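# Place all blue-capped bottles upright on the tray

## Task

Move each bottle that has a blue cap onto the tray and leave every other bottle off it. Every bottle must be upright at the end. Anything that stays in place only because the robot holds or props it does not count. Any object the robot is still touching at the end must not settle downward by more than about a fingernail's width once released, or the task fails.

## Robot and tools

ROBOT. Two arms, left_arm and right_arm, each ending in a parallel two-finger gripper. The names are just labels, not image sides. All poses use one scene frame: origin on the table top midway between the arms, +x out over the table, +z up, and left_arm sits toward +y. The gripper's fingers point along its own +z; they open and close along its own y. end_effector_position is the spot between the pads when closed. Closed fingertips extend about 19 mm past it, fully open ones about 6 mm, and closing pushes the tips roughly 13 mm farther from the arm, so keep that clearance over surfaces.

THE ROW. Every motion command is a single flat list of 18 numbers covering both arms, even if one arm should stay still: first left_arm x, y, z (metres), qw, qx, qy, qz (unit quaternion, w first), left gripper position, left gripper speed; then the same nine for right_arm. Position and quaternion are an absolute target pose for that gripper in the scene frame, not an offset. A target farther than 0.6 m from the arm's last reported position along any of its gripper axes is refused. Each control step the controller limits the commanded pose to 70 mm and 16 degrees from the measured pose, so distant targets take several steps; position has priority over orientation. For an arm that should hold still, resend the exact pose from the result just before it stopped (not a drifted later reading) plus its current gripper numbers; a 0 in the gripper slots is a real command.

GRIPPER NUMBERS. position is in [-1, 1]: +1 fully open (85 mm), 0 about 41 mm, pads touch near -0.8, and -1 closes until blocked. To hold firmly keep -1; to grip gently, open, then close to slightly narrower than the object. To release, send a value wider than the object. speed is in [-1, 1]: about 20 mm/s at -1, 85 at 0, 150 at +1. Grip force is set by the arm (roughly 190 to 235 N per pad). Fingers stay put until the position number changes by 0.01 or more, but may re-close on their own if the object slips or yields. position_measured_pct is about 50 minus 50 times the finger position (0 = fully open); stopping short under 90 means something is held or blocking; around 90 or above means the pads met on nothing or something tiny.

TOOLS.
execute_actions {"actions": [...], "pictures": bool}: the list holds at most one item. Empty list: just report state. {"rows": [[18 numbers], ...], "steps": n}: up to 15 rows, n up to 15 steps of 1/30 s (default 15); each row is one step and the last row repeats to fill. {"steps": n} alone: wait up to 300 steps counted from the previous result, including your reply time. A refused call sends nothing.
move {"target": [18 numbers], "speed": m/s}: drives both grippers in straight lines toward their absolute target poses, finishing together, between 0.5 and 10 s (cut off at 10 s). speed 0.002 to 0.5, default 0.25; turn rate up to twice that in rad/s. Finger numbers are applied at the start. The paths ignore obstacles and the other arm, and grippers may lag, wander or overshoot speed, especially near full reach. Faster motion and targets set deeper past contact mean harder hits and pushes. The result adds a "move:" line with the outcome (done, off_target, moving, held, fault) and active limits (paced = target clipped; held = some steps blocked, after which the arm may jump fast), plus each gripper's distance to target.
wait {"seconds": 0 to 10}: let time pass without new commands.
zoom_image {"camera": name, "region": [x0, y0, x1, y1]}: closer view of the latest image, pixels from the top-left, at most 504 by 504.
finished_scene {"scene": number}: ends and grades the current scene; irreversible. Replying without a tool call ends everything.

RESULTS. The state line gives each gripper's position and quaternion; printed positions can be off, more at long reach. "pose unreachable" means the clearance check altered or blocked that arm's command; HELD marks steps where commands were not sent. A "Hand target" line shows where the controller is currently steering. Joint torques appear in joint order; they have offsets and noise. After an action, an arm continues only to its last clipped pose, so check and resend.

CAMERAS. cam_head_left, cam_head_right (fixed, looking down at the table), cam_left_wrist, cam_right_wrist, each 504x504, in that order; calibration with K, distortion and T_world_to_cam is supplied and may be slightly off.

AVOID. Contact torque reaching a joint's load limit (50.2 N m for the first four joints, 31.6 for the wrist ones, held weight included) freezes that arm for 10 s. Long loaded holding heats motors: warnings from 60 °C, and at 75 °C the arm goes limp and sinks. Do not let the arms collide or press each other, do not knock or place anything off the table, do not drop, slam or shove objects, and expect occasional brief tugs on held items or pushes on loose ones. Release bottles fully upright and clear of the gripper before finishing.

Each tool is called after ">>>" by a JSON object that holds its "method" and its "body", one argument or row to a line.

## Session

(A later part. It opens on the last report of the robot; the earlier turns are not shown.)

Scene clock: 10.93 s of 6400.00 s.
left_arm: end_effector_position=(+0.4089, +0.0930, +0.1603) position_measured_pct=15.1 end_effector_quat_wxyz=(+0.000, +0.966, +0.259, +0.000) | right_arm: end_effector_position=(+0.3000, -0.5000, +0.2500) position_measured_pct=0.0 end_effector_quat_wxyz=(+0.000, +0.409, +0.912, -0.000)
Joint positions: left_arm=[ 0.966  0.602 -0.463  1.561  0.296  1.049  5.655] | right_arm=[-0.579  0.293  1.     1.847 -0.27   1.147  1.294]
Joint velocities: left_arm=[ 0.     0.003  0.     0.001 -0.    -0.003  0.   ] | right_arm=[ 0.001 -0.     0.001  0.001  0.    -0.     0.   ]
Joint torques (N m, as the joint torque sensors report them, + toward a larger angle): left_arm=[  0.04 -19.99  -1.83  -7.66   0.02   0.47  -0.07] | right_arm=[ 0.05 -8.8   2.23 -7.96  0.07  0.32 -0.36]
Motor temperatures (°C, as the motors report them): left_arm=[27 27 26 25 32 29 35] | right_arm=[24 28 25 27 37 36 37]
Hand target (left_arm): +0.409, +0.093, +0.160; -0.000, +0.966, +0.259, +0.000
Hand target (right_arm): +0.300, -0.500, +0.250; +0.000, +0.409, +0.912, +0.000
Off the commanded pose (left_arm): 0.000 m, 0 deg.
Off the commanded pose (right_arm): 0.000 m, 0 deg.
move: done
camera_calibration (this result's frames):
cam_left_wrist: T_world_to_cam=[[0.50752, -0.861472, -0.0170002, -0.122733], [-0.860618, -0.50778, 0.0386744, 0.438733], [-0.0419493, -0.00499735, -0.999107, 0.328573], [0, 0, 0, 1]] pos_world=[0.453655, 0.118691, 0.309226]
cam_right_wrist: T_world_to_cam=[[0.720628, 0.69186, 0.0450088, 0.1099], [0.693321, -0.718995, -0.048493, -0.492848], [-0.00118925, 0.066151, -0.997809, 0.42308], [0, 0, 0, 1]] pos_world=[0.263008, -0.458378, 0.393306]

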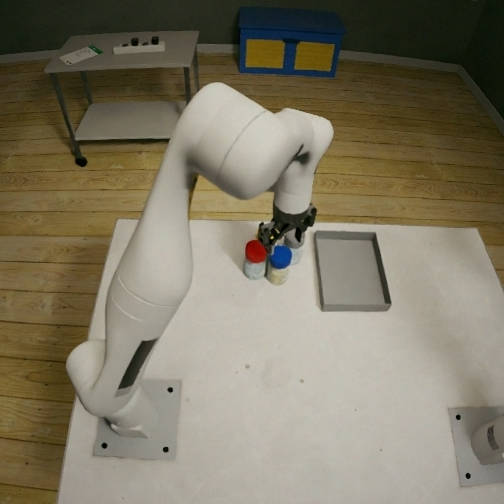

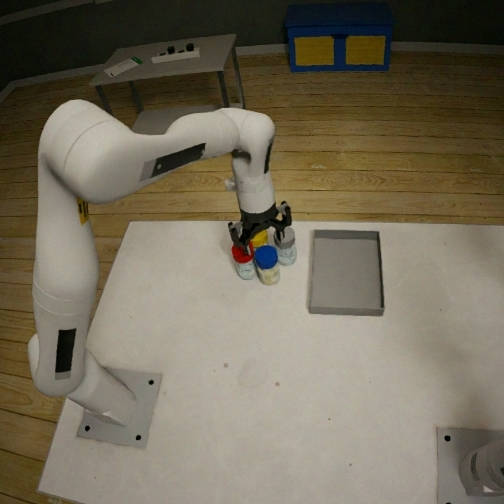

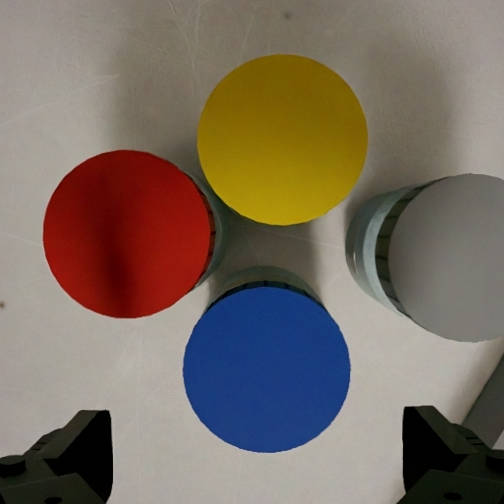

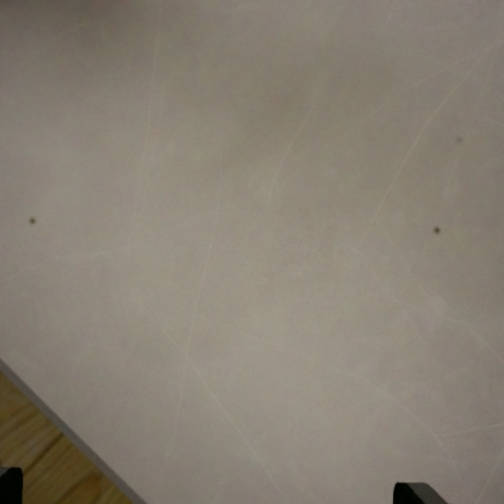

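>>> {"method": "move", "body": {
  "target": [0.413,0.092,0.065,0,0.966,0.259,0,0.7,0, 0.3,-0.5,0.25,0,0.409,0.912,0,1,0],
  "speed": 0.1
}}

>>> {"method": "move", "body": {
  "target": [0.413,0.092,0.065,0,0.966,0.259,0,-1,0, 0.3,-0.5,0.25,0,0.409,0.912,0,1,0]
}}

>>> {"method": "move", "body": {
  "target": [0.413,0.092,0.2,0,0.966,0.259,0,-1,0, 0.3,-0.5,0.25,0,0.409,0.912,0,1,0],
  "speed": 0.15
}}

>>> {"method": "move", "body": {
  "target": [0.43,-0.10,0.2,0,1,0,0,-1,0, 0.3,-0.5,0.25,0,0.409,0.912,0,1,0],
  "speed": 0.2
}}

>>> {"method": "move", "body": {
  "target": [0.43,-0.10,0.07,0,1,0,0,-1,0, 0.3,-0.5,0.25,0,0.409,0.912,0,1,0],
  "speed": 0.1
}}

>>> {"method": "move", "body": {
  "target": [0.43,-0.10,0.07,0,1,0,0,1,0, 0.3,-0.5,0.25,0,0.409,0.912,0,1,0]
}}

>>> {"method": "move", "body": {
  "target": [0.43,-0.10,0.2,0,1,0,0,1,0, 0.3,-0.5,0.25,0,0.409,0.912,0,1,0],
  "speed": 0.15
}}

>>> {"method": "move", "body": {
  "target": [0.25,0.35,0.3,0,1,0,0,1,0, 0.3,-0.5,0.25,0,0.409,0.912,0,1,0],
  "speed": 0.3
}}

Scene clock: 13.93 s of 6400.00 s.
left_arm: end_effector_position=(+0.4130, +0.0919, +0.0654) position_measured_pct=15.1 end_effector_quat_wxyz=(+0.000, +0.966, +0.259, +0.000) | right_arm: end_effector_position=(+0.3000, -0.5000, +0.2500) position_measured_pct=0.0 end_effector_quat_wxyz=(+0.000, +0.409, +0.912, -0.000)
Joint positions: left_arm=[ 0.927  0.747 -0.41   1.649  0.378  0.825  5.587] | right_arm=[-0.579  0.293  1.     1.847 -0.27   1.147  1.294]
Joint velocities: left_arm=[-0.002  0.004  0.    -0.001  0.001 -0.002  0.   ] | right_arm=[ 0.    -0.     0.001  0.    -0.     0.     0.   ]
Joint torques (N m, as the joint torque sensors report them, + toward a larger angle): left_arm=[  0.   -21.26  -2.03  -6.09  -0.01   0.26   0.02] | right_arm=[ 0.02 -8.74  2.17 -7.98  0.1   0.34 -0.36]
Motor temperatures (°C, as the motors report them): left_arm=[27 27 26 25 32 29 35] | right_arm=[24 28 25 27 37 36 37]
Hand target (left_arm): +0.413, +0.092, +0.065; -0.000, +0.966, +0.259, +0.000
Hand target (right_arm): +0.300, -0.500, +0.250; -0.000, +0.409, +0.912, +0.000
Off the commanded pose (left_arm): 0.000 m, 0 deg.
Off the commanded pose (right_arm): 0.000 m, 0 deg.
move: done
camera_calibration (this result's frames):
cam_left_wrist: T_world_to_cam=[[0.507236, -0.861639, -0.0170084, -0.127262], [-0.860795, -0.507498, 0.0384485, 0.445398], [-0.0417605, -0.00486173, -0.999116, 0.233754], [0, 0, 0, 1]] pos_world=[0.45771, 0.117521, 0.214258]
cam_right_wrist: T_world_to_cam=[[0.720628, 0.69186, 0.0450088, 0.1099], [0.693321, -0.718995, -0.0484932, -0.492848], [-0.00118938, 0.0661511, -0.997809, 0.42308], [0, 0, 0, 1]] pos_world=[0.263008, -0.458378, 0.393306]

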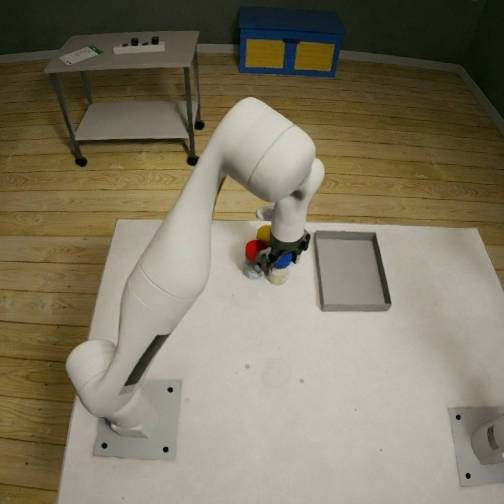

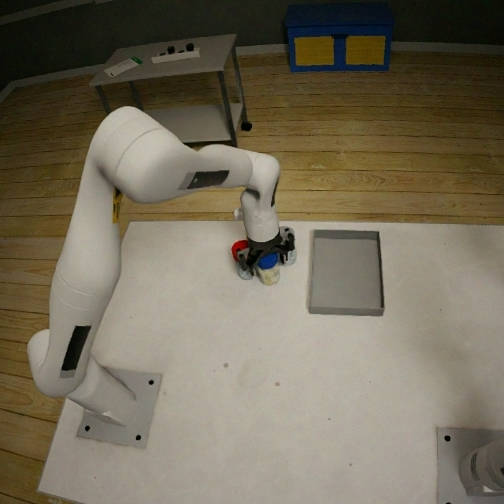

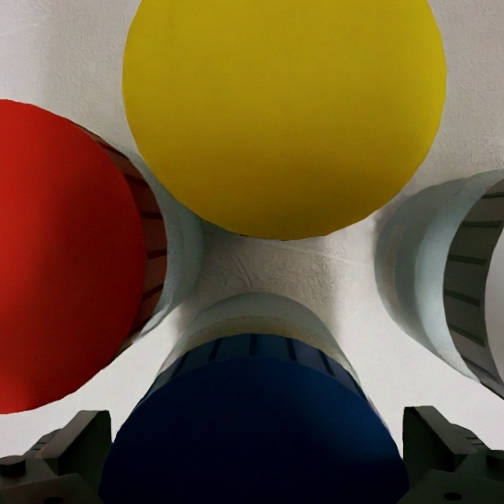

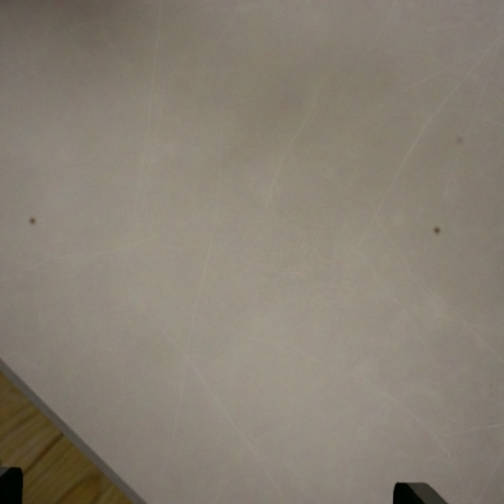

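Scene clock: 14.63 s of 6400.00 s.
left_arm: end_effector_position=(+0.4139, +0.0915, +0.0668) position_measured_pct=36.5 end_effector_quat_wxyz=(+0.001, +0.966, +0.259, +0.001) | right_arm: end_effector_position=(+0.3000, -0.5000, +0.2500) position_measured_pct=0.0 end_effector_quat_wxyz=(+0.000, +0.409, +0.912, -0.000)
Joint positions: left_arm=[ 0.927  0.745 -0.411  1.648  0.378  0.825  5.586] | right_arm=[-0.579  0.293  1.     1.847 -0.27   1.147  1.294]
Joint velocities: left_arm=[ 0.    -0.    -0.     0.    -0.001  0.001  0.   ] | right_arm=[-0.     0.    -0.    -0.002  0.    -0.    -0.   ]
Joint torques (N m, as the joint torque sensors report them, + toward a larger angle): left_arm=[  0.34 -18.17  -1.74  -5.42   0.25  -0.29  -0.07] | right_arm=[ 0.   -8.83  2.13 -7.94  0.01  0.29 -0.35]
Motor temperatures (°C, as the motors report them): left_arm=[27 28 26 25 32 29 35] | right_arm=[24 28 25 27 37 36 37]
Hand target (left_arm): +0.413, +0.092, +0.065; -0.000, +0.966, +0.259, -0.000
Hand target (right_arm): +0.300, -0.500, +0.250; -0.000, +0.409, +0.912, +0.000
Off the commanded pose (left_arm): 0.002 m, 0 deg.
Off the commanded pose (right_arm): 0.000 m, 0 deg.
move: done
camera_calibration (this result's frames):
cam_left_wrist: T_world_to_cam=[[0.507557, -0.861505, -0.0139457, -0.128383], [-0.860707, -0.507698, 0.0377768, 0.446023], [-0.0396252, -0.00717075, -0.999189, 0.23454], [0, 0, 0, 1]] pos_world=[0.45835, 0.117524, 0.21571]
cam_right_wrist: T_world_to_cam=[[0.720628, 0.69186, 0.0450089, 0.1099], [0.693321, -0.718995, -0.0484932, -0.492848], [-0.00118928, 0.0661511, -0.997809, 0.42308], [0, 0, 0, 1]] pos_world=[0.263008, -0.458378, 0.393306]

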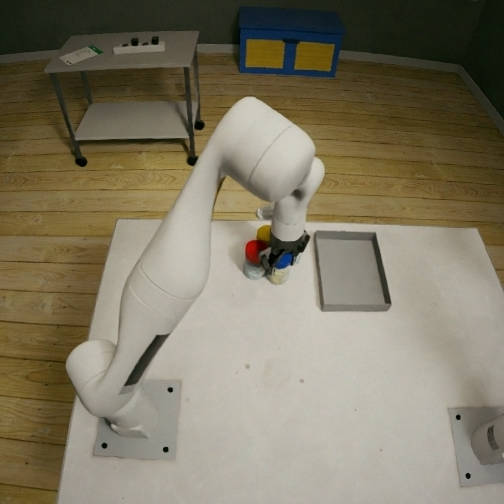

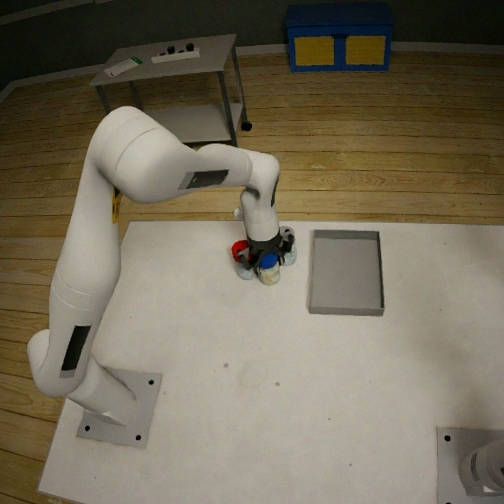

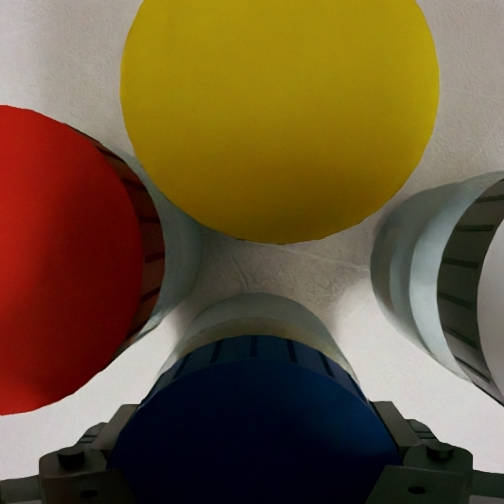

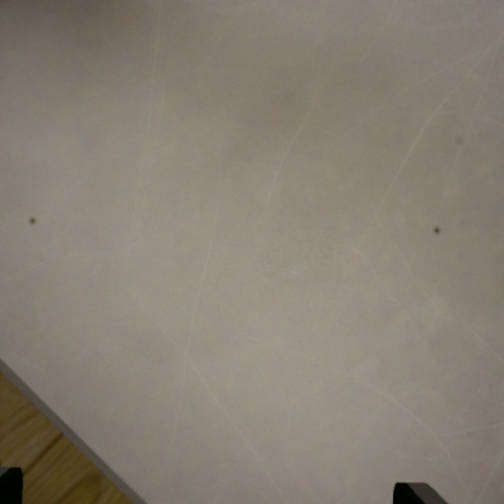

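Scene clock: 15.93 s of 6400.00 s.
left_arm: end_effector_position=(+0.4130, +0.0920, +0.1997) position_measured_pct=36.5 end_effector_quat_wxyz=(+0.000, +0.966, +0.259, -0.000) | right_arm: end_effector_position=(+0.3000, -0.5000, +0.2500) position_measured_pct=0.0 end_effector_quat_wxyz=(+0.000, +0.409, +0.912, -0.000)
Joint positions: left_arm=[ 0.965  0.564 -0.475  1.485  0.27   1.158  5.676] | right_arm=[-0.579  0.293  1.     1.847 -0.27   1.147  1.294]
Joint velocities: left_arm=[ 0.    -0.002  0.    -0.001 -0.001  0.001 -0.001] | right_arm=[-0.    -0.     0.001 -0.    -0.    -0.     0.   ]
Joint torques (N m, as the joint torque sensors report them, + toward a larger angle): left_arm=[  0.72 -19.37  -2.39  -8.62   0.06   0.21  -0.31] | right_arm=[-0.08 -8.82  2.26 -7.93  0.09  0.31 -0.34]
Motor temperatures (°C, as the motors report them): left_arm=[27 28 26 25 32 29 35] | right_arm=[24 28 25 27 37 36 37]
Hand target (left_arm): +0.413, +0.092, +0.200; +0.000, +0.966, +0.259, -0.000
Hand target (right_arm): +0.300, -0.500, +0.250; -0.000, +0.409, +0.912, +0.000
Off the commanded pose (left_arm): 0.000 m, 0 deg.
Off the commanded pose (right_arm): 0.000 m, 0 deg.
move: done
camera_calibration (this result's frames):
cam_left_wrist: T_world_to_cam=[[0.507347, -0.861569, -0.0172543, -0.124897], [-0.8607, -0.507617, 0.0389966, 0.440229], [-0.0423568, -0.00493406, -0.99909, 0.368203], [0, 0, 0, 1]] pos_world=[0.457867, 0.117677, 0.348545]
cam_right_wrist: T_world_to_cam=[[0.720628, 0.69186, 0.0450087, 0.1099], [0.693321, -0.718995, -0.0484929, -0.492848], [-0.00118922, 0.0661508, -0.997809, 0.423079], [0, 0, 0, 1]] pos_world=[0.263008, -0.458378, 0.393306]

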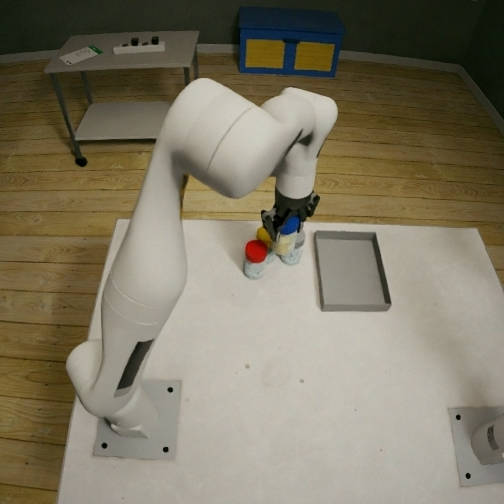

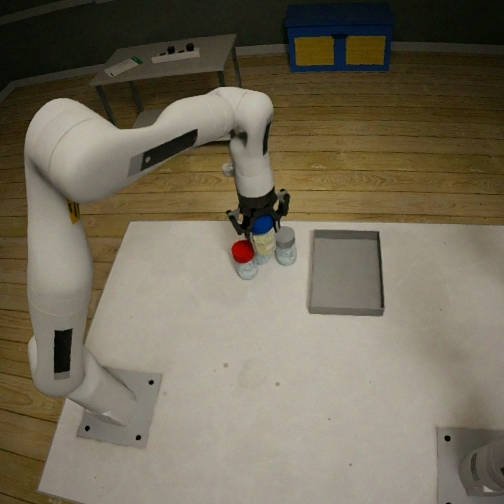

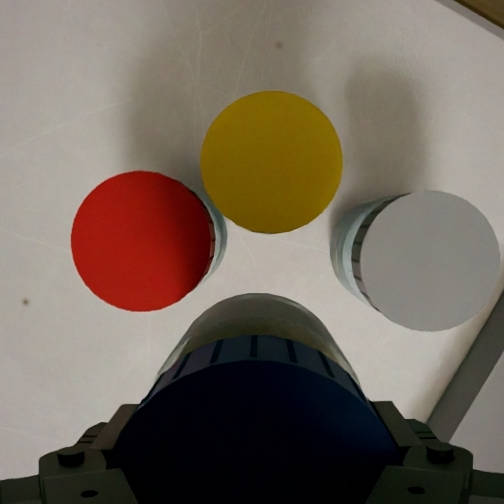

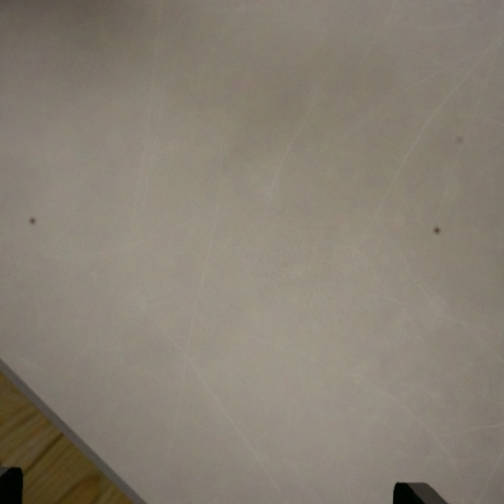

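Scene clock: 17.73 s of 6400.00 s.
left_arm: end_effector_position=(+0.4296, -0.1003, +0.2010) position_measured_pct=36.5 end_effector_quat_wxyz=(+0.000, +1.000, -0.000, +0.000) | right_arm: end_effector_position=(+0.3000, -0.5000, +0.2500) position_measured_pct=0.0 end_effector_quat_wxyz=(+0.000, +0.409, +0.912, -0.000)
Joint positions: left_arm=[ 0.989  0.926 -0.301  0.74   0.24   1.498  5.495] | right_arm=[-0.579  0.293  1.     1.847 -0.27   1.147  1.294]
Joint velocities: left_arm=[-0.005  0.016  0.    -0.016 -0.001  0.009 -0.001] | right_arm=[-0.001  0.    -0.    -0.002  0.    -0.    -0.   ]
Joint torques (N m, as the joint torque sensors report them, + toward a larger angle): left_arm=[  0.25 -28.49  -1.49  -8.9    0.14  -0.09   0.01] | right_arm=[ 0.04 -8.88  2.2  -8.05  0.05  0.37 -0.33]
Motor temperatures (°C, as the motors report them): left_arm=[27 28 26 25 32 29 35] | right_arm=[24 28 25 27 37 36 37]
Hand target (left_arm): +0.430, -0.100, +0.200; -0.000, +1.000, +0.000, +0.000
Hand target (right_arm): +0.300, -0.500, +0.250; -0.000, +0.409, +0.912, +0.000
Off the commanded pose (left_arm): 0.001 m, 0 deg.
Off the commanded pose (right_arm): 0.000 m, 0 deg.
move: done
camera_calibration (this result's frames):
cam_left_wrist: T_world_to_cam=[[0.00810752, -0.999835, -0.0162436, -0.0985527], [-0.999246, -0.00871722, 0.0378222, 0.466635], [-0.0379576, 0.0159248, -0.999152, 0.369534], [0, 0, 0, 1]] pos_world=[0.481109, -0.100353, 0.349971]
cam_right_wrist: T_world_to_cam=[[0.720628, 0.69186, 0.045009, 0.1099], [0.693321, -0.718995, -0.0484931, -0.492848], [-0.00118919, 0.0661512, -0.997809, 0.42308], [0, 0, 0, 1]] pos_world=[0.263008, -0.458378, 0.393306]

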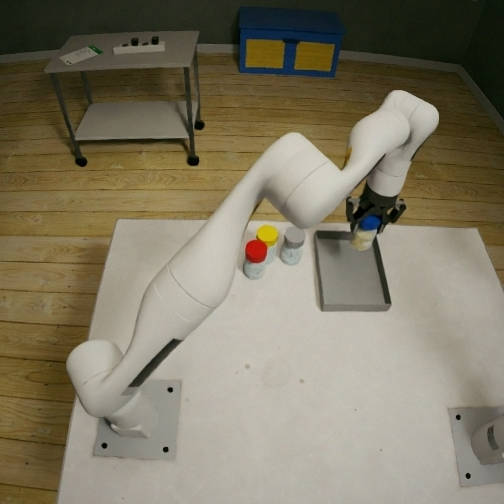

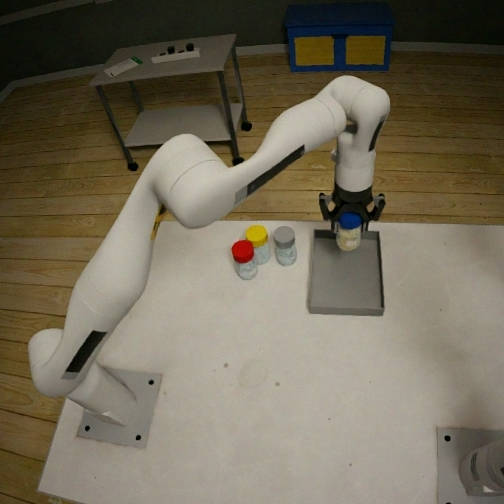

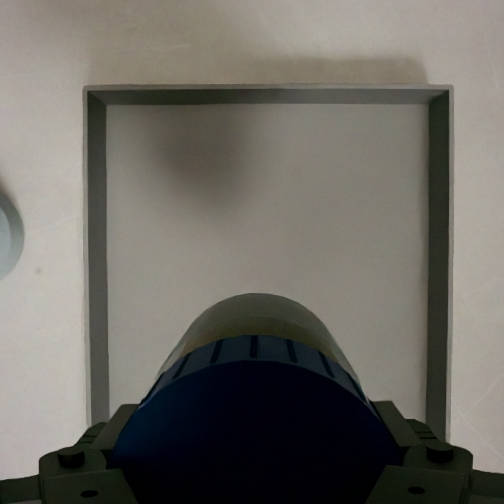

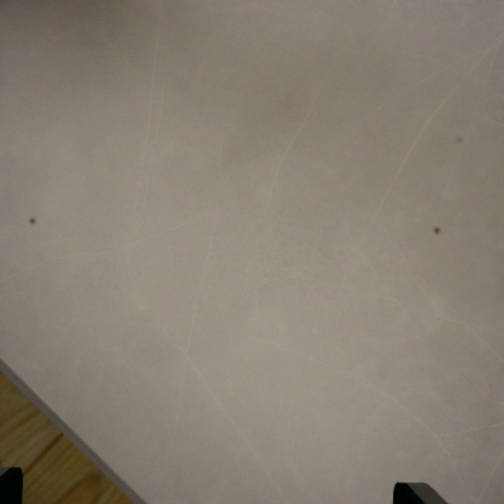

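Scene clock: 19.40 s of 6400.00 s.
left_arm: end_effector_position=(+0.4300, -0.1000, +0.0702) position_measured_pct=36.5 end_effector_quat_wxyz=(-0.000, +1.000, -0.000, +0.000) | right_arm: end_effector_position=(+0.3000, -0.5000, +0.2500) position_measured_pct=0.0 end_effector_quat_wxyz=(+0.000, +0.409, +0.912, -0.000)
Joint positions: left_arm=[ 1.005  1.031 -0.292  0.951  0.269  1.191  5.458] | right_arm=[-0.579  0.293  1.     1.847 -0.27   1.147  1.294]
Joint velocities: left_arm=[-0.    -0.    -0.    -0.001  0.001 -0.    -0.   ] | right_arm=[-0.001  0.    -0.     0.     0.    -0.     0.   ]
Joint torques (N m, as the joint torque sensors report them, + toward a larger angle): left_arm=[  0.17 -28.4   -1.24  -8.59   0.     0.12   0.04] | right_arm=[ 0.06 -8.84  2.23 -7.93  0.1   0.32 -0.35]
Motor temperatures (°C, as the motors report them): left_arm=[27 28 26 25 32 29 35] | right_arm=[24 28 25 27 37 36 37]
Hand target (left_arm): +0.430, -0.100, +0.070; -0.000, +1.000, -0.000, +0.000
Hand target (right_arm): +0.300, -0.500, +0.250; +0.000, +0.409, +0.912, +0.000
Off the commanded pose (left_arm): 0.000 m, 0 deg.
Off the commanded pose (right_arm): 0.000 m, 0 deg.
move: done
camera_calibration (this result's frames):
cam_left_wrist: T_world_to_cam=[[0.00825402, -0.999817, -0.0172452, -0.10036], [-0.999216, -0.00891448, 0.0385789, 0.471827], [-0.0387256, 0.0169132, -0.999107, 0.23928], [0, 0, 0, 1]] pos_world=[0.481552, -0.100183, 0.219133]
cam_right_wrist: T_world_to_cam=[[0.720628, 0.69186, 0.045009, 0.1099], [0.693321, -0.718995, -0.0484931, -0.492848], [-0.00118922, 0.0661512, -0.997809, 0.42308], [0, 0, 0, 1]] pos_world=[0.263008, -0.458378, 0.393306]

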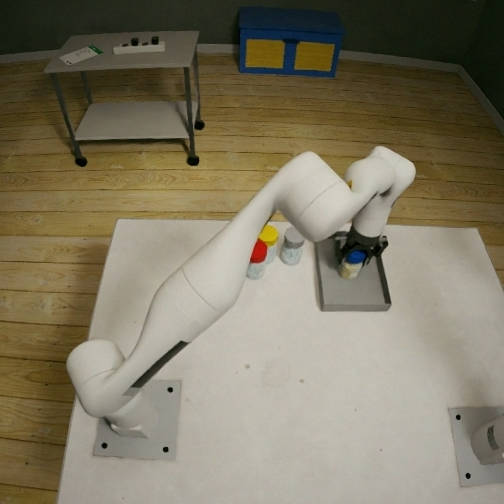

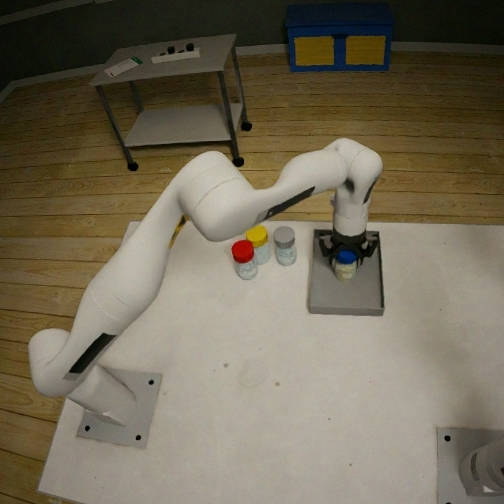

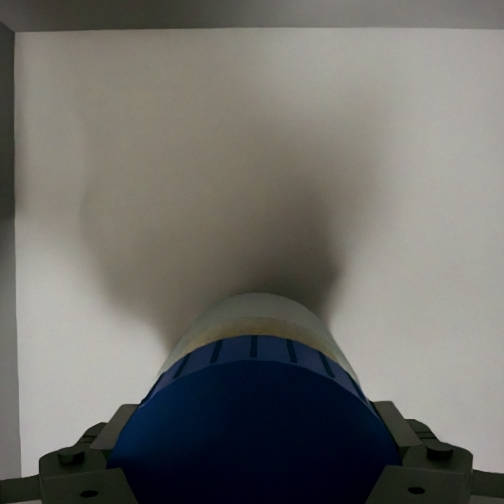

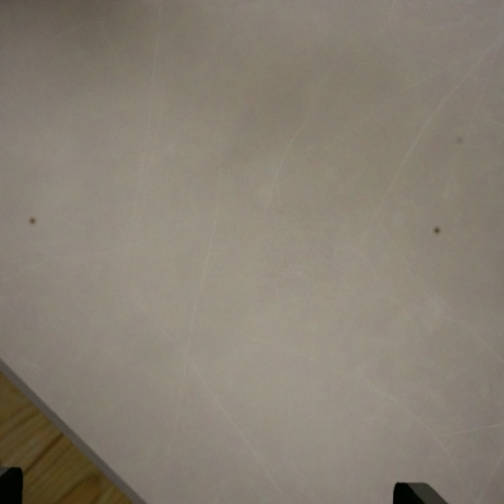

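Scene clock: 20.17 s of 6400.00 s.
left_arm: end_effector_position=(+0.4300, -0.1000, +0.0700) position_measured_pct=0.0 end_effector_quat_wxyz=(+0.000, +1.000, -0.000, +0.000) | right_arm: end_effector_position=(+0.3000, -0.5000, +0.2500) position_measured_pct=0.0 end_effector_quat_wxyz=(+0.000, +0.409, +0.912, -0.000)
Joint positions: left_arm=[ 1.005  1.031 -0.292  0.951  0.269  1.191  5.458] | right_arm=[-0.579  0.293  1.     1.847 -0.27   1.147  1.294]
Joint velocities: left_arm=[-0.    -0.     0.     0.002 -0.     0.     0.   ] | right_arm=[ 0.    -0.     0.001 -0.    -0.    -0.     0.   ]
Joint torques (N m, as the joint torque sensors report them, + toward a larger angle): left_arm=[  0.23 -27.02  -1.73  -7.87   0.05  -0.17   0.08] | right_arm=[ 0.03 -8.76  2.18 -8.03  0.1   0.36 -0.26]
Motor temperatures (°C, as the motors report them): left_arm=[27 28 26 25 32 29 35] | right_arm=[24 28 25 27 37 36 37]
Hand target (left_arm): +0.430, -0.100, +0.070; +0.000, +1.000, +0.000, +0.000
Hand target (right_arm): +0.300, -0.500, +0.250; -0.000, +0.409, +0.912, +0.000
Off the commanded pose (left_arm): 0.000 m, 0 deg.
Off the commanded pose (right_arm): 0.000 m, 0 deg.
move: done
camera_calibration (this result's frames):
cam_left_wrist: T_world_to_cam=[[0.00826228, -0.999818, -0.0172175, -0.100401], [-0.999211, -0.00892364, 0.0386963, 0.471854], [-0.0388429, 0.0168842, -0.999103, 0.239103], [0, 0, 0, 1]] pos_world=[0.481599, -0.100209, 0.2189]
cam_right_wrist: T_world_to_cam=[[0.720628, 0.69186, 0.0450088, 0.1099], [0.693321, -0.718995, -0.048493, -0.492848], [-0.00118923, 0.066151, -0.997809, 0.42308], [0, 0, 0, 1]] pos_world=[0.263008, -0.458378, 0.393306]

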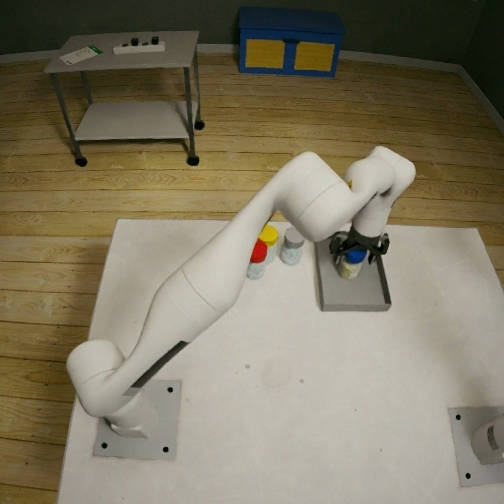

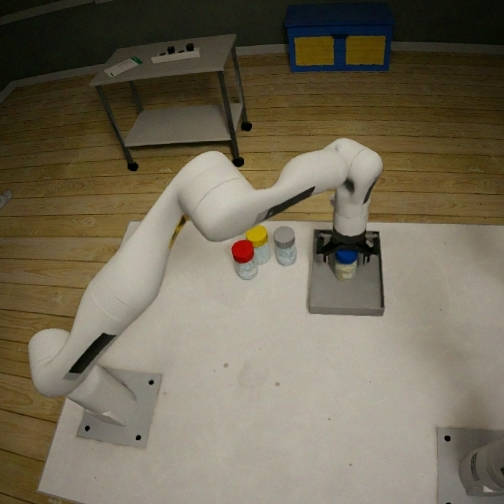

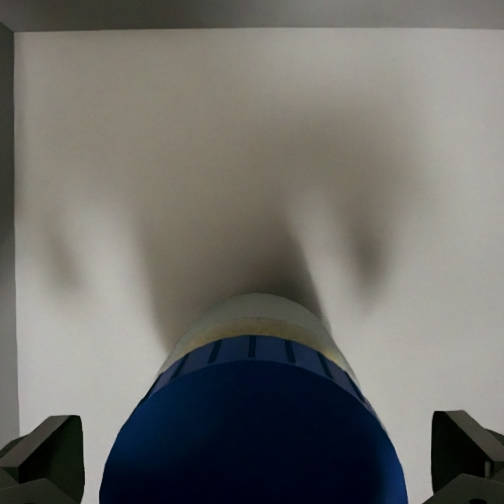

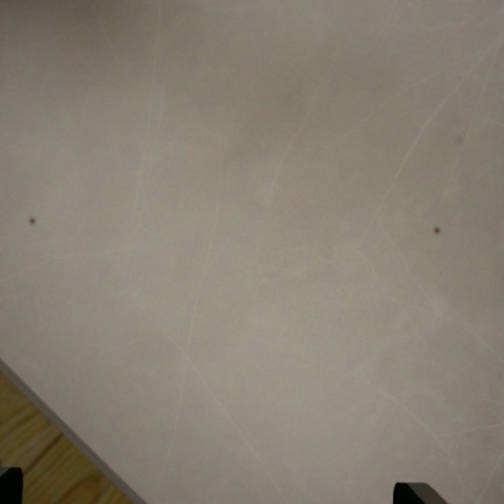

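Scene clock: 21.43 s of 6400.00 s.
left_arm: end_effector_position=(+0.4300, -0.1001, +0.2000) position_measured_pct=0.0 end_effector_quat_wxyz=(+0.000, +1.000, -0.000, +0.000) | right_arm: end_effector_position=(+0.3000, -0.5000, +0.2500) position_measured_pct=0.0 end_effector_quat_wxyz=(+0.000, +0.409, +0.912, -0.000)
Joint positions: left_arm=[ 0.988  0.928 -0.3    0.74   0.24   1.498  5.494] | right_arm=[-0.579  0.293  1.     1.847 -0.27   1.147  1.294]
Joint velocities: left_arm=[-0.002  0.003 -0.    -0.004  0.001  0.002 -0.001] | right_arm=[ 0.    -0.001  0.001  0.002 -0.     0.     0.   ]
Joint torques (N m, as the joint torque sensors report them, + toward a larger angle): left_arm=[  0.31 -26.35  -1.17  -9.48   0.3    0.02  -0.26] | right_arm=[-0.06 -8.71  2.19 -7.98  0.05  0.32 -0.36]
Motor temperatures (°C, as the motors report them): left_arm=[27 28 26 25 32 29 35] | right_arm=[24 28 25 27 37 36 37]
Hand target (left_arm): +0.430, -0.100, +0.200; +0.000, +1.000, +0.000, -0.000
Hand target (right_arm): +0.300, -0.500, +0.250; -0.000, +0.409, +0.912, +0.000
Off the commanded pose (left_arm): 0.000 m, 0 deg.
Off the commanded pose (right_arm): 0.000 m, 0 deg.
move: done
camera_calibration (this result's frames):
cam_left_wrist: T_world_to_cam=[[0.00814858, -0.999824, -0.016922, -0.0982577], [-0.999214, -0.00879791, 0.0386588, 0.466797], [-0.0388009, 0.0165937, -0.999109, 0.368962], [0, 0, 0, 1]] pos_world=[0.481546, -0.100256, 0.348924]
cam_right_wrist: T_world_to_cam=[[0.720628, 0.69186, 0.045009, 0.1099], [0.693321, -0.718995, -0.0484929, -0.492848], [-0.00118905, 0.066151, -0.997809, 0.42308], [0, 0, 0, 1]] pos_world=[0.263008, -0.458378, 0.393306]

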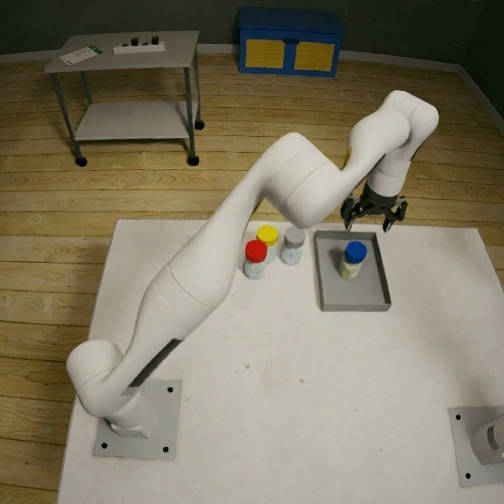

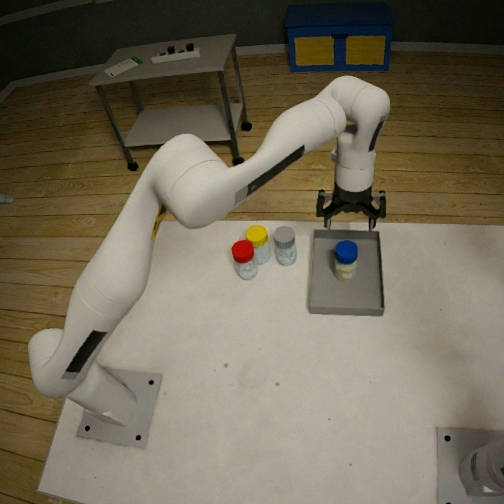

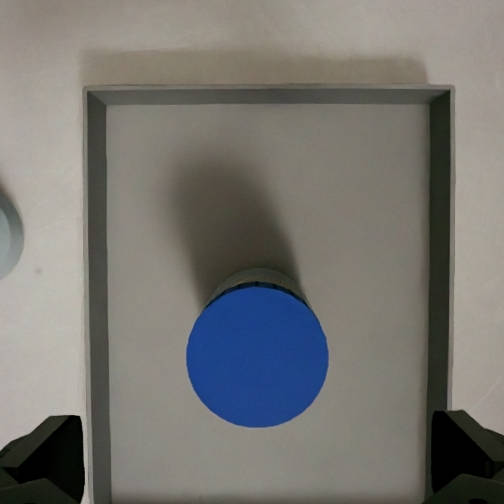

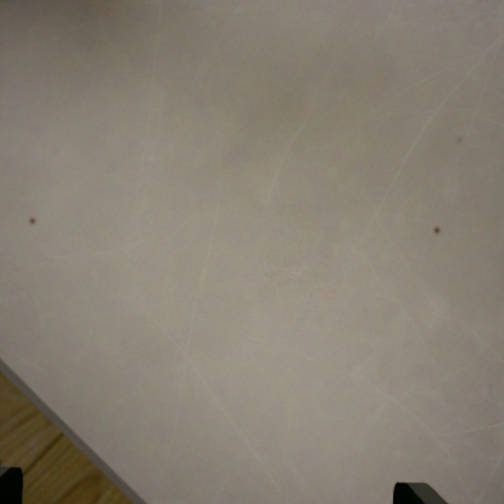

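Scene clock: 23.70 s of 6400.00 s.
left_arm: end_effector_position=(+0.2507, +0.3502, +0.2989) position_measured_pct=0.0 end_effector_quat_wxyz=(-0.000, +1.000, -0.001, -0.000) | right_arm: end_effector_position=(+0.3000, -0.5000, +0.2500) position_measured_pct=0.0 end_effector_quat_wxyz=(+0.000, +0.409, +0.912, -0.000)
Joint positions: left_arm=[ 0.908 -0.209 -0.552  2.033 -0.113  1.289  5.103] | right_arm=[-0.579  0.293  1.     1.847 -0.27   1.147  1.294]
Joint velocities: left_arm=[-0.001 -0.007 -0.    -0.001 -0.     0.001 -0.001] | right_arm=[-0.001 -0.     0.    -0.001 -0.     0.     0.   ]
Joint torques (N m, as the joint torque sensors report them, + toward a larger angle): left_arm=[ 0.55 -4.73  0.91 -8.78  0.09  0.08 -0.05] | right_arm=[ 0.02 -8.79  2.3  -7.93  0.09  0.33 -0.39]
Motor temperatures (°C, as the motors report them): left_arm=[27 28 26 25 32 29 35] | right_arm=[24 28 25 27 37 36 37]
Hand target (left_arm): +0.251, +0.350, +0.299; +0.000, +1.000, -0.001, -0.000
Hand target (right_arm): +0.300, -0.500, +0.250; -0.000, +0.409, +0.912, +0.000
Off the commanded pose (left_arm): 0.001 m, 0 deg.
Off the commanded pose (right_arm): 0.000 m, 0 deg.
move: done
camera_calibration (this result's frames):
cam_left_wrist: T_world_to_cam=[[0.00689591, -0.999824, -0.0174537, 0.355604], [-0.99919, -0.0075816, 0.03953, 0.287108], [-0.0396553, 0.0171669, -0.999066, 0.453351], [0, 0, 0, 1]] pos_world=[0.302401, 0.349936, 0.447785]
cam_right_wrist: T_world_to_cam=[[0.720628, 0.69186, 0.0450087, 0.1099], [0.693321, -0.718995, -0.0484931, -0.492848], [-0.00118936, 0.0661509, -0.997809, 0.42308], [0, 0, 0, 1]] pos_world=[0.263008, -0.458378, 0.393306]

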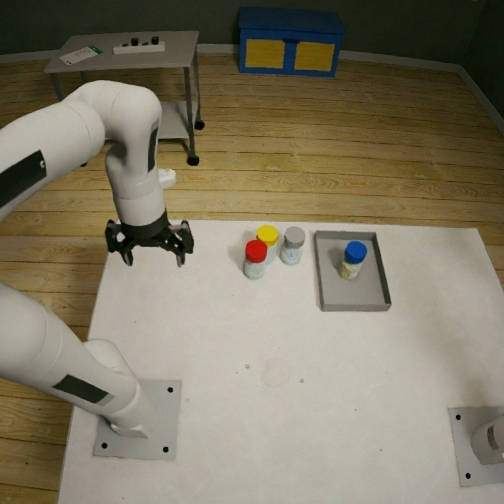

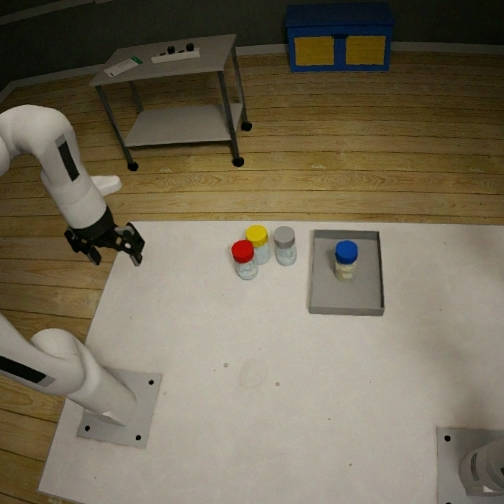

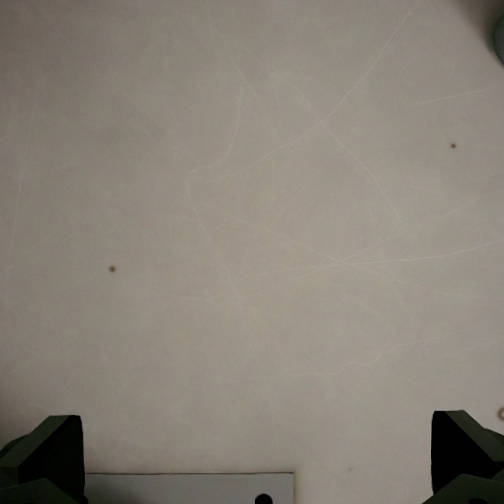

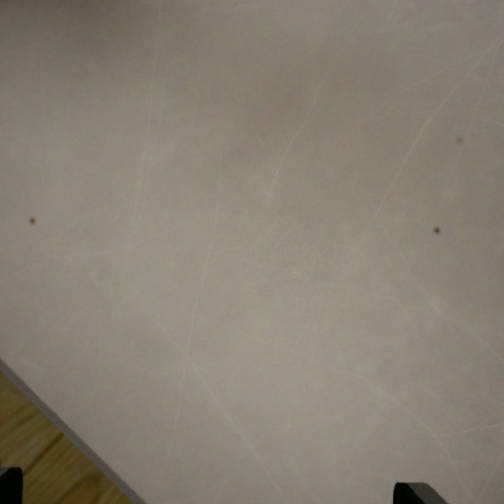

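>>> {"method": "finished_scene", "body": {
  "scene": 2
}}

The scene is finished: the task was done.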